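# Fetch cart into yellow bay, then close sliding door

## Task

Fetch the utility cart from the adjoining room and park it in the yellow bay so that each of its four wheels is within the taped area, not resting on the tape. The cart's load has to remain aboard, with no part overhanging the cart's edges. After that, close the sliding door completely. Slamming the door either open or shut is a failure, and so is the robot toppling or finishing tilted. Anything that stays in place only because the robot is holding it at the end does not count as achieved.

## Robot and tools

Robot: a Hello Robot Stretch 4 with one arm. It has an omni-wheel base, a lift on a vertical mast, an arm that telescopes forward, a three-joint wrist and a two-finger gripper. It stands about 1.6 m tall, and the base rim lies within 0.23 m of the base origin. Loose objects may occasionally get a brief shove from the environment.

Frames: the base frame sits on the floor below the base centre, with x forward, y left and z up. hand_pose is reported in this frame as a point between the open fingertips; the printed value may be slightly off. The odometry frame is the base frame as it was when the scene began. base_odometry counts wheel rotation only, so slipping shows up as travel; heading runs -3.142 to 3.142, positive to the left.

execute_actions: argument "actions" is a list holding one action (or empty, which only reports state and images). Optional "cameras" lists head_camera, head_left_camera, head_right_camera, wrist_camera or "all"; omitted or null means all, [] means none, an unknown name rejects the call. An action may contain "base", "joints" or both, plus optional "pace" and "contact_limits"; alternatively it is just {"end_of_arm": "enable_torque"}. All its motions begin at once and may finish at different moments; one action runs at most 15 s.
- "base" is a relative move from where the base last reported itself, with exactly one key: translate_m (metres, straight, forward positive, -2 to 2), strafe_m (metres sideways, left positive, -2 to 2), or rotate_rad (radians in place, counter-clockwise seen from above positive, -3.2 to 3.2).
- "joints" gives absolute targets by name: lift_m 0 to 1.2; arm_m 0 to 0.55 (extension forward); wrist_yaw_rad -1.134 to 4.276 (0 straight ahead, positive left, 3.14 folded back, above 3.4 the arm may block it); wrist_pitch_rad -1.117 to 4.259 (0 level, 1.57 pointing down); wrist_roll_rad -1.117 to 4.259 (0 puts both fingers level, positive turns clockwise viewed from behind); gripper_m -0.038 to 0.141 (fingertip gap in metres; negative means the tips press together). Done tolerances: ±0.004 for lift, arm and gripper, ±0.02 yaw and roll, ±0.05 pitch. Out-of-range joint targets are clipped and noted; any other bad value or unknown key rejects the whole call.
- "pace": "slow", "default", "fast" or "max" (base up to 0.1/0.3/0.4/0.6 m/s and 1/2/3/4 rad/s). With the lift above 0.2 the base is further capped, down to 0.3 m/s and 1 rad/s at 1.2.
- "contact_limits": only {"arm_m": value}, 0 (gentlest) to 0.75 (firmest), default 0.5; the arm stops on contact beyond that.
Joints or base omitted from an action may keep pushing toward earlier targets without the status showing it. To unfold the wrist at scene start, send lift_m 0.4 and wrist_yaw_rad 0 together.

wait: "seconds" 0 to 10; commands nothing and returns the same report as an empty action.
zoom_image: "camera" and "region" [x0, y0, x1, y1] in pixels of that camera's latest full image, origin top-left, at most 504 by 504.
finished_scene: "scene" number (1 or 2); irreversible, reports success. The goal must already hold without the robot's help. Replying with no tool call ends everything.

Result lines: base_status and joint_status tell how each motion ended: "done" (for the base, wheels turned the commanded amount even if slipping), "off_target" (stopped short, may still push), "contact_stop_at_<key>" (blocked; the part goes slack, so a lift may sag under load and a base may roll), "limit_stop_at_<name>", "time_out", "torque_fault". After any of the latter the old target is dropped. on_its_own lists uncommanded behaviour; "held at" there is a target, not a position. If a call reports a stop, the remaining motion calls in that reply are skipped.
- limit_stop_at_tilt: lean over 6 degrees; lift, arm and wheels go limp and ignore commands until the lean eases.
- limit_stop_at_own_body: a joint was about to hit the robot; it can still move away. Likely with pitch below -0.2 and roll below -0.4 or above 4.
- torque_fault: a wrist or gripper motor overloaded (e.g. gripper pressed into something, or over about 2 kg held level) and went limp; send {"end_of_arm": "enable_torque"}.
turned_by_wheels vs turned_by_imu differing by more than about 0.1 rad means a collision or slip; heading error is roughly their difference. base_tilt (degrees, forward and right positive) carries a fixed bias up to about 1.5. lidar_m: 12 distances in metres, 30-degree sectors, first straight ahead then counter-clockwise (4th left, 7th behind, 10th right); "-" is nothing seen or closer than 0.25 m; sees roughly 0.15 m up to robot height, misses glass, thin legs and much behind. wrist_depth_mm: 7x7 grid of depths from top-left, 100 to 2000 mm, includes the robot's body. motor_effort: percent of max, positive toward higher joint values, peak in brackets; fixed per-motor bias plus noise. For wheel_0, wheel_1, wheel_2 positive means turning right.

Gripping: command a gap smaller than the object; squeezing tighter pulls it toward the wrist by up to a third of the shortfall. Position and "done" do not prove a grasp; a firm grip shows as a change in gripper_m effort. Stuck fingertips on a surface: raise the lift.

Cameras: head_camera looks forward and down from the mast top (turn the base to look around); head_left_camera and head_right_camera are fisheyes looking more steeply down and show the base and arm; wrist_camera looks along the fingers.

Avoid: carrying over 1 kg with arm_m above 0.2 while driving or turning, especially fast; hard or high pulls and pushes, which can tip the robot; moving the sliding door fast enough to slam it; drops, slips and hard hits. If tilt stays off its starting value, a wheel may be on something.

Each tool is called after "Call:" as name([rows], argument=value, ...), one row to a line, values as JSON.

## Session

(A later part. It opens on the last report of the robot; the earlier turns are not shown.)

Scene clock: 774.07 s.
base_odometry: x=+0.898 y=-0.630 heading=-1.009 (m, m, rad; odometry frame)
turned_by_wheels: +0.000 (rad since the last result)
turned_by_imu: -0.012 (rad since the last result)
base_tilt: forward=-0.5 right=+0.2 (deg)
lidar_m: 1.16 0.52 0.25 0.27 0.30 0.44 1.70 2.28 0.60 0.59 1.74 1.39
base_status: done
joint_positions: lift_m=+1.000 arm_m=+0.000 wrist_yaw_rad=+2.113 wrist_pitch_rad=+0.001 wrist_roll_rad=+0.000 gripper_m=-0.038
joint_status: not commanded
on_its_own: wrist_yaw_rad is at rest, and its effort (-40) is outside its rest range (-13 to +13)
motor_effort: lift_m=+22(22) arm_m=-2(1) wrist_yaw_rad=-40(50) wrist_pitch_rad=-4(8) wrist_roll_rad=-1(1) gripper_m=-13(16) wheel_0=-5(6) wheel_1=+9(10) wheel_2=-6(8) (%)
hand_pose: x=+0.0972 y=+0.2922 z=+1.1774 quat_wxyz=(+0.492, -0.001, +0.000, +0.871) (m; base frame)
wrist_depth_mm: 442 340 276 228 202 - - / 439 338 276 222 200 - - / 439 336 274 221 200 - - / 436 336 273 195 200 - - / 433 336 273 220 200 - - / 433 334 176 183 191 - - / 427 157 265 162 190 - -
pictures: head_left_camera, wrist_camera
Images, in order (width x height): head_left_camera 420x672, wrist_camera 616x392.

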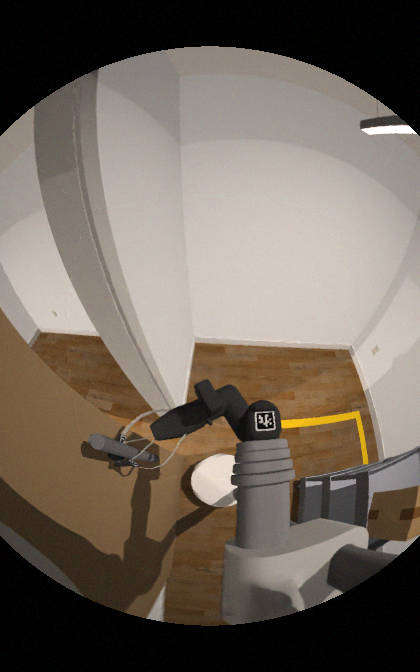

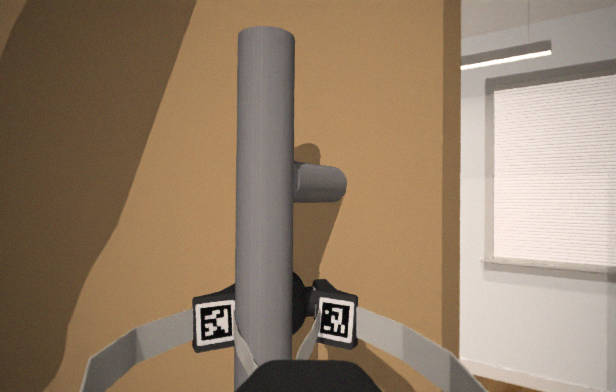

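Call:
execute_actions([
  {"base":{"strafe_m":-0.025},"pace":"slow"},
], cameras=[])

Call:
execute_actions([
  {"base":{"translate_m":0.1},"pace":"slow"},
], cameras=["wrist_camera","head_left_camera"])

Scene clock: 783.70 s.
base_odometry: x=+0.877 y=-0.644 heading=-1.009 (m, m, rad; odometry frame)
turned_by_wheels: +0.000 (rad since the last result)
turned_by_imu: -0.001 (rad since the last result)
base_tilt: forward=-0.4 right=+0.2 (deg)
lidar_m: 1.27 0.52 0.26 0.29 0.32 0.46 2.18 2.24 0.58 0.57 1.72 1.39
base_status: done
joint_positions: lift_m=+1.000 arm_m=+0.000 wrist_yaw_rad=+2.100 wrist_pitch_rad=+0.002 wrist_roll_rad=+0.000 gripper_m=-0.037
joint_status: not commanded
motor_effort: lift_m=+22(22) arm_m=-2(2) wrist_yaw_rad=-1(44) wrist_pitch_rad=-8(10) wrist_roll_rad=+0(1) gripper_m=-20(21) wheel_0=+4(9) wheel_1=-1(4) wheel_2=-1(4) (%)
hand_pose: x=+0.1011 y=+0.2932 z=+1.1772 quat_wxyz=(+0.498, -0.001, +0.001, +0.867) (m; base frame)
wrist_depth_mm: 477 370 303 251 222 206 - / 473 368 300 174 221 206 - / 469 366 300 175 220 206 - / 466 366 300 175 216 205 - / 466 364 297 174 220 204 - / 462 362 277 173 183 204 - / 459 329 290 167 214 146 -
pictures: none
No camera images: the call's "cameras" was empty. Leave "cameras" out to get every camera's image.

Scene clock: 785.97 s.
base_odometry: x=+0.931 y=-0.728 heading=-1.009 (m, m, rad; odometry frame)
turned_by_wheels: +0.000 (rad since the last result)
turned_by_imu: +0.000 (rad since the last result)
base_tilt: forward=-0.4 right=+0.2 (deg)
lidar_m: 1.25 0.48 0.25 0.28 0.31 0.44 1.88 0.77 0.60 0.60 1.72 1.29
base_status: done
joint_positions: lift_m=+1.000 arm_m=+0.000 wrist_yaw_rad=+2.103 wrist_pitch_rad=+0.002 wrist_roll_rad=+0.000 gripper_m=-0.037
joint_status: not commanded
motor_effort: lift_m=+22(22) arm_m=-1(1) wrist_yaw_rad=-12(39) wrist_pitch_rad=-7(8) wrist_roll_rad=-1(1) gripper_m=-20(25) wheel_0=+4(14) wheel_1=+4(9) wheel_2=-3(7) (%)
hand_pose: x=+0.1000 y=+0.2929 z=+1.1772 quat_wxyz=(+0.496, -0.001, +0.001, +0.868) (m; base frame)
wrist_depth_mm: 473 364 297 240 217 211 - / 469 364 296 174 216 211 - / 466 362 296 173 216 212 - / 466 359 294 172 212 212 - / 459 359 294 172 215 213 - / 459 357 182 171 203 213 - / 455 324 283 167 210 195 -
pictures: head_left_camera, wrist_camera
Images, in order (width x height): head_left_camera 420x672, wrist_camera 616x392.

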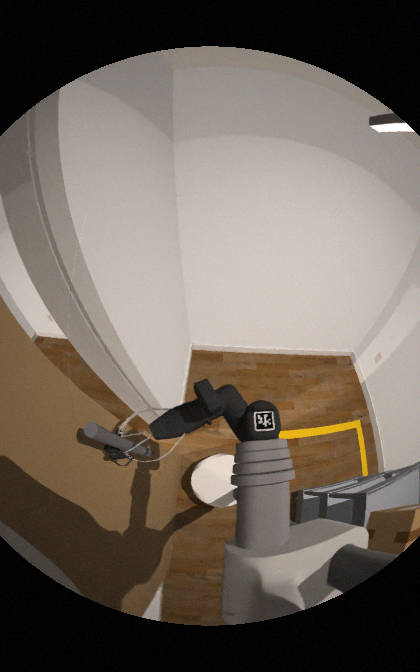

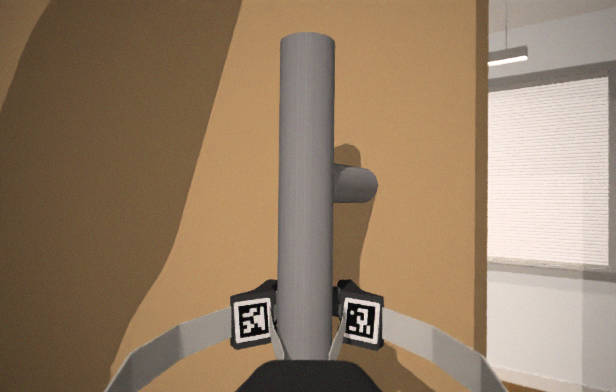

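Call:
execute_actions([
  {"joints":{"arm_m":0.12},"pace":"slow","contact_limits":{"arm_m":0.3}},
], cameras=["wrist_camera","head_left_camera"])

Scene clock: 798.83 s.
base_odometry: x=+0.931 y=-0.728 heading=-1.009 (m, m, rad; odometry frame)
turned_by_wheels: +0.000 (rad since the last result)
turned_by_imu: -0.002 (rad since the last result)
base_tilt: forward=-0.4 right=+0.2 (deg)
lidar_m: 1.24 0.30 0.30 0.27 0.31 0.46 1.86 0.79 0.59 0.61 1.72 1.28
base_status: not commanded
joint_positions: lift_m=+1.000 arm_m=+0.119 wrist_yaw_rad=+2.104 wrist_pitch_rad=+0.002 wrist_roll_rad=+0.000 gripper_m=-0.037
joint_status: all done
motor_effort: lift_m=+22(22) arm_m=+7(9) wrist_yaw_rad=-13(39) wrist_pitch_rad=-7(9) wrist_roll_rad=-1(0) gripper_m=-18(20) wheel_0=+3(6) wheel_1=+4(4) wheel_2=-3(3) (%)
contact_limits: arm_m 0.3
hand_pose: x=+0.2184 y=+0.2929 z=+1.1773 quat_wxyz=(+0.496, -0.001, +0.001, +0.868) (m; base frame)
wrist_depth_mm: 462 357 291 236 213 - 215 / 459 355 290 170 212 - 216 / 459 353 289 170 211 - 216 / 459 353 289 170 211 - 215 / 452 351 287 170 211 - 215 / 452 351 183 170 198 - 214 / 449 319 278 164 206 195 213
pictures: head_left_camera, wrist_camera
Images, in order (width x height): head_left_camera 420x672, wrist_camera 616x392.

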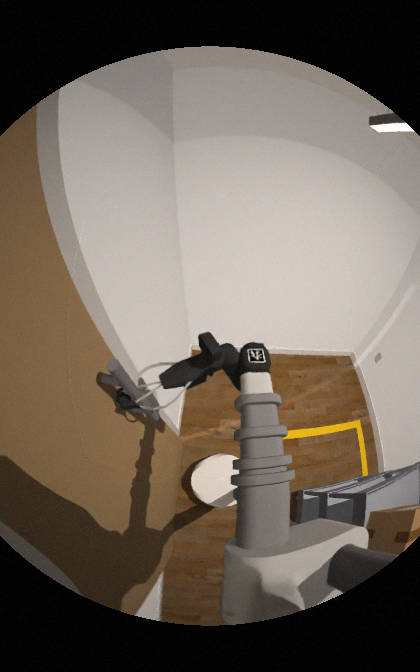

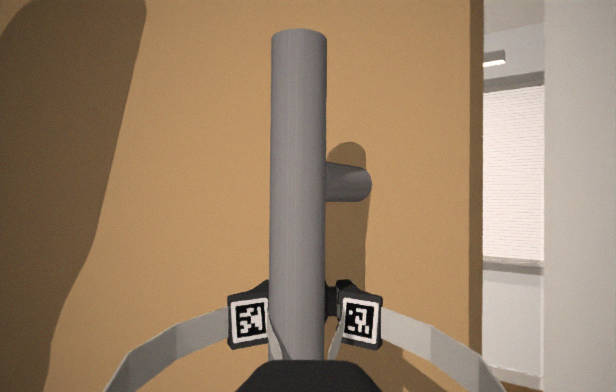

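Gap still visible; small steps.

Call:
execute_actions([
  {"joints":{"arm_m":0.17},"pace":"slow","contact_limits":{"arm_m":0.25}},
], cameras=["wrist_camera"])

Scene clock: 804.13 s.
base_odometry: x=+0.931 y=-0.728 heading=-1.009 (m, m, rad; odometry frame)
turned_by_wheels: +0.000 (rad since the last result)
turned_by_imu: -0.002 (rad since the last result)
base_tilt: forward=-0.4 right=+0.2 (deg)
lidar_m: 1.24 0.35 0.29 0.28 0.32 0.46 1.88 0.75 0.60 0.60 1.72 1.28
base_status: not commanded
joint_positions: lift_m=+1.000 arm_m=+0.169 wrist_yaw_rad=+2.102 wrist_pitch_rad=+0.002 wrist_roll_rad=+0.000 gripper_m=-0.037
joint_status: all done
motor_effort: lift_m=+22(22) arm_m=+6(9) wrist_yaw_rad=-7(34) wrist_pitch_rad=-4(5) wrist_roll_rad=+0(0) gripper_m=-21(20) wheel_0=+2(5) wheel_1=+3(4) wheel_2=-3(3) (%)
contact_limits: arm_m 0.25
hand_pose: x=+0.2690 y=+0.2930 z=+1.1774 quat_wxyz=(+0.497, -0.001, +0.001, +0.868) (m; base frame)
wrist_depth_mm: 459 353 289 234 212 215 212 / 455 353 289 167 211 216 211 / 452 353 286 167 211 215 211 / 449 349 287 167 210 216 211 / 449 347 285 167 210 216 210 / 445 347 182 167 198 215 210 / 445 315 278 162 205 194 210
pictures: wrist_camera
Images, in order (width x height): wrist_camera 616x392.

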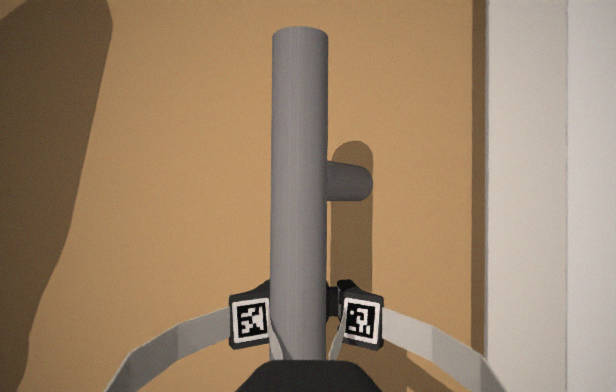

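Call:
execute_actions([
  {"joints":{"arm_m":0.2},"pace":"slow","contact_limits":{"arm_m":0.2}},
], cameras=["wrist_camera"])

Scene clock: 808.20 s.
base_odometry: x=+0.931 y=-0.728 heading=-1.009 (m, m, rad; odometry frame)
turned_by_wheels: +0.000 (rad since the last result)
turned_by_imu: -0.001 (rad since the last result)
base_tilt: forward=-0.4 right=+0.2 (deg)
lidar_m: 1.23 0.38 0.30 0.28 0.31 0.47 2.16 0.77 0.60 0.60 1.72 1.30
base_status: not commanded
joint_positions: lift_m=+1.000 arm_m=+0.199 wrist_yaw_rad=+2.105 wrist_pitch_rad=+0.002 wrist_roll_rad=+0.000 gripper_m=-0.037
joint_status: all done
on_its_own: wrist_yaw_rad is at rest, and its effort (-16) is outside its rest range (-13 to +13)
motor_effort: lift_m=+22(22) arm_m=+6(9) wrist_yaw_rad=-16(37) wrist_pitch_rad=-7(6) wrist_roll_rad=-1(1) gripper_m=-16(20) wheel_0=+1(5) wheel_1=+3(3) wheel_2=-3(3) (%)
contact_limits: arm_m 0.2
hand_pose: x=+0.2981 y=+0.2928 z=+1.1774 quat_wxyz=(+0.495, -0.001, +0.001, +0.869) (m; base frame)
wrist_depth_mm: 459 355 289 234 211 224 219 / 455 353 287 170 211 223 218 / 452 351 287 169 210 223 218 / 452 349 286 168 209 222 217 / 449 347 285 168 209 221 217 / 445 347 182 167 197 221 217 / 445 315 277 148 204 194 216
pictures: wrist_camera
Images, in order (width x height): wrist_camera 616x392.

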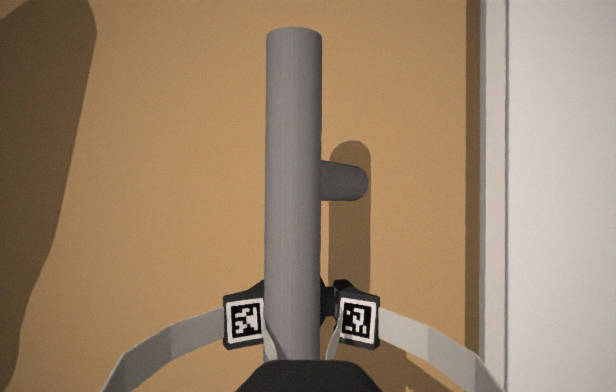

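Still moving.

Call:
execute_actions([
  {"joints":{"arm_m":0.23},"pace":"slow","contact_limits":{"arm_m":0.2}},
], cameras=["wrist_camera"])

Scene clock: 813.53 s.
base_odometry: x=+0.930 y=-0.728 heading=-1.008 (m, m, rad; odometry frame)
turned_by_wheels: +0.000 (rad since the last result)
turned_by_imu: +0.019 (rad since the last result)
base_tilt: forward=-0.4 right=+0.3 (deg)
lidar_m: 1.16 0.35 0.31 0.29 0.31 0.48 2.48 0.78 0.59 0.60 1.71 1.28
base_status: not commanded
joint_positions: lift_m=+1.000 arm_m=+0.228 wrist_yaw_rad=+2.126 wrist_pitch_rad=+0.002 wrist_roll_rad=+0.001 gripper_m=-0.038
joint_status: all done
on_its_own: wrist_yaw_rad is at rest, and its effort (-78) is outside its rest range (-13 to +13)
motor_effort: lift_m=+22(22) arm_m=+13(12) wrist_yaw_rad=-78(78) wrist_pitch_rad=-5(5) wrist_roll_rad=-2(2) gripper_m=-15(22) wheel_0=+3(8) wheel_1=+9(9) wheel_2=-5(5) (%)
contact_limits: arm_m 0.2
hand_pose: x=+0.3208 y=+0.2912 z=+1.1774 quat_wxyz=(+0.486, -0.001, +0.001, +0.874) (m; base frame)
wrist_depth_mm: 480 353 279 226 198 214 205 / 477 351 278 220 196 214 205 / 473 349 278 219 196 213 204 / 473 349 277 198 196 213 204 / 469 347 277 218 195 213 204 / 466 345 173 180 191 212 204 / 466 310 274 164 165 211 203
pictures: wrist_camera
Images, in order (width x height): wrist_camera 616x392.

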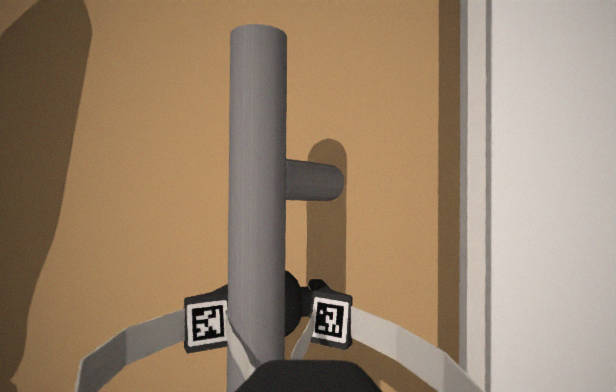

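Hit the stop. Release.

Call:
execute_actions([
  {"joints":{"gripper_m":0.055}},
], cameras=[])

Call:
execute_actions([
  {"joints":{"arm_m":0.29},"base":{"strafe_m":-0.08},"pace":"slow"},
])

Scene clock: 818.63 s.
base_odometry: x=+0.930 y=-0.728 heading=-1.010 (m, m, rad; odometry frame)
turned_by_wheels: -0.001 (rad since the last result)
turned_by_imu: -0.014 (rad since the last result)
base_tilt: forward=-0.5 right=+0.3 (deg)
lidar_m: 1.20 0.38 0.32 0.28 0.31 0.46 1.75 0.78 0.59 0.59 1.71 1.29
base_status: not commanded
joint_positions: lift_m=+1.000 arm_m=+0.229 wrist_yaw_rad=+2.114 wrist_pitch_rad=+0.002 wrist_roll_rad=+0.001 gripper_m=+0.055
joint_status: all done
on_its_own: wrist_yaw_rad is at rest, and its effort (-41) is outside its rest range (-13 to +13)
motor_effort: lift_m=+22(22) arm_m=+8(12) wrist_yaw_rad=-41(78) wrist_pitch_rad=-4(3) wrist_roll_rad=-2(1) gripper_m=-3(15) wheel_0=-7(7) wheel_1=+6(9) wheel_2=-7(7) (%)
hand_pose: x=+0.3254 y=+0.2922 z=+1.1774 quat_wxyz=(+0.492, -0.001, +0.001, +0.871) (m; base frame)
wrist_depth_mm: 466 355 286 241 211 231 215 / 462 353 286 235 211 231 215 / 462 351 285 235 211 231 214 / 459 351 283 224 211 230 214 / 459 351 285 233 210 230 213 / 455 349 179 185 206 229 213 / 452 325 283 181 156 229 213
pictures: none
No camera images: the call's "cameras" was empty. Leave "cameras" out to get every camera's image.

Scene clock: 820.60 s.
base_odometry: x=+0.862 y=-0.771 heading=-1.009 (m, m, rad; odometry frame)
turned_by_wheels: +0.000 (rad since the last result)
turned_by_imu: +0.107 (rad since the last result)
base_tilt: forward=-0.4 right=+0.2 (deg)
lidar_m: 1.03 0.42 0.35 0.34 0.37 0.62 2.45 0.66 0.53 1.58 1.59 1.28
base_status: done
joint_positions: lift_m=+1.000 arm_m=+0.288 wrist_yaw_rad=+2.126 wrist_pitch_rad=+0.002 wrist_roll_rad=+0.000 gripper_m=+0.055
joint_status: all done
on_its_own: wrist_yaw_rad is at rest, and its effort (-76) is outside its rest range (-13 to +13)
motor_effort: lift_m=+22(22) arm_m=+12(13) wrist_yaw_rad=-76(83) wrist_pitch_rad=-6(8) wrist_roll_rad=-1(2) gripper_m=-11(14) wheel_0=+4(9) wheel_1=+6(4) wheel_2=-6(5) (%)
hand_pose: x=+0.3810 y=+0.2913 z=+1.1773 quat_wxyz=(+0.486, -0.001, +0.001, +0.874) (m; base frame)
wrist_depth_mm: 683 433 322 253 215 232 211 / 668 433 320 246 215 231 210 / 668 433 320 245 215 231 209 / 668 430 317 231 214 230 208 / 661 427 317 243 213 229 208 / 654 424 189 194 206 229 208 / 647 387 315 194 202 227 208
pictures: head_camera, head_left_camera, head_right_camera, wrist_camera
Images, in order (width x height): head_camera 420x560, head_left_camera 420x672, head_right_camera 420x672, wrist_camera 616x392.

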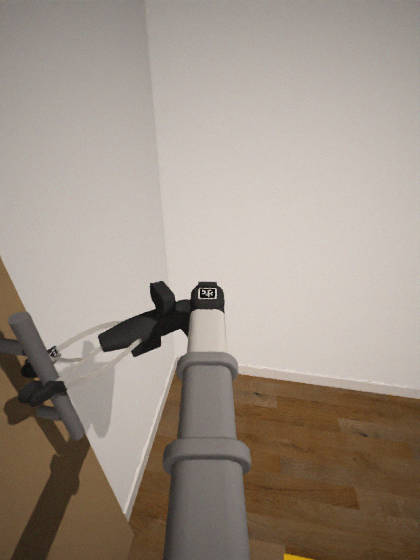

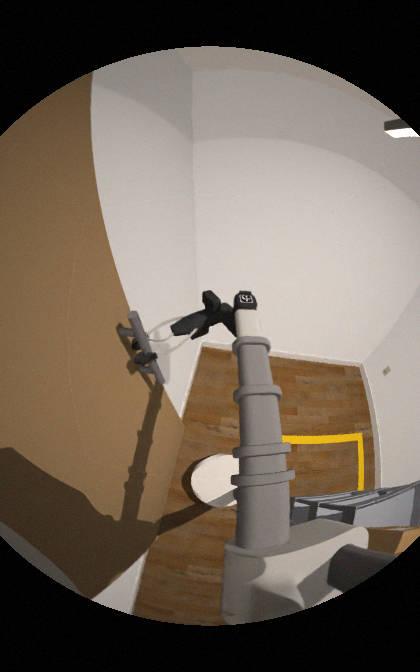

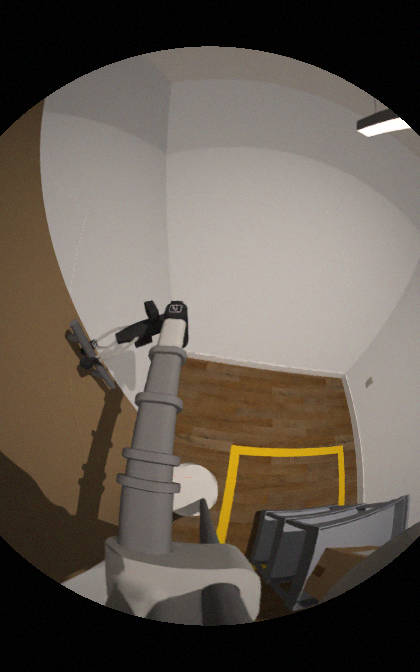

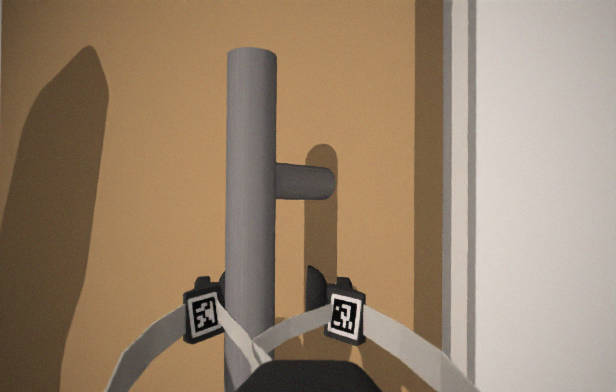

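Call:
execute_actions([
  {"joints":{"arm_m":0.24,"gripper_m":0.13},"pace":"slow"},
], cameras=["wrist_camera"])

Scene clock: 828.00 s.
base_odometry: x=+0.862 y=-0.771 heading=-1.011 (m, m, rad; odometry frame)
turned_by_wheels: -0.002 (rad since the last result)
turned_by_imu: -0.004 (rad since the last result)
base_tilt: forward=-0.3 right=+0.3 (deg)
lidar_m: 1.02 0.42 0.34 0.33 0.38 0.61 2.46 0.66 0.54 1.58 1.60 1.28
base_status: not commanded
joint_positions: lift_m=+1.000 arm_m=+0.241 wrist_yaw_rad=+2.098 wrist_pitch_rad=+0.002 wrist_roll_rad=+0.000 gripper_m=+0.130
joint_status: all done
motor_effort: lift_m=+22(22) arm_m=-6(11) wrist_yaw_rad=+3(76) wrist_pitch_rad=-7(7) wrist_roll_rad=-1(1) gripper_m=-2(13) wheel_0=-11(11) wheel_1=-1(6) wheel_2=-6(6) (%)
hand_pose: x=+0.3424 y=+0.2933 z=+1.1773 quat_wxyz=(+0.498, -0.001, +0.001, +0.867) (m; base frame)
wrist_depth_mm: 615 424 324 254 219 201 220 / 615 424 324 178 219 201 219 / 609 418 320 178 218 200 219 / 603 421 319 178 213 200 218 / 603 415 320 178 218 200 217 / 597 415 195 177 202 199 218 / 597 413 319 151 211 194 218
pictures: wrist_camera
Images, in order (width x height): wrist_camera 616x392.

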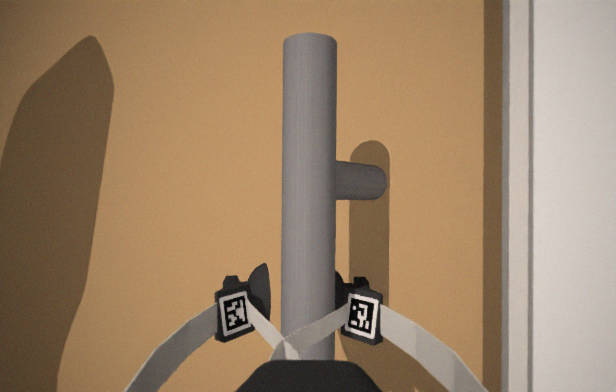

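Call:
finished_scene(scene=2)

The scene is finished: the task was done.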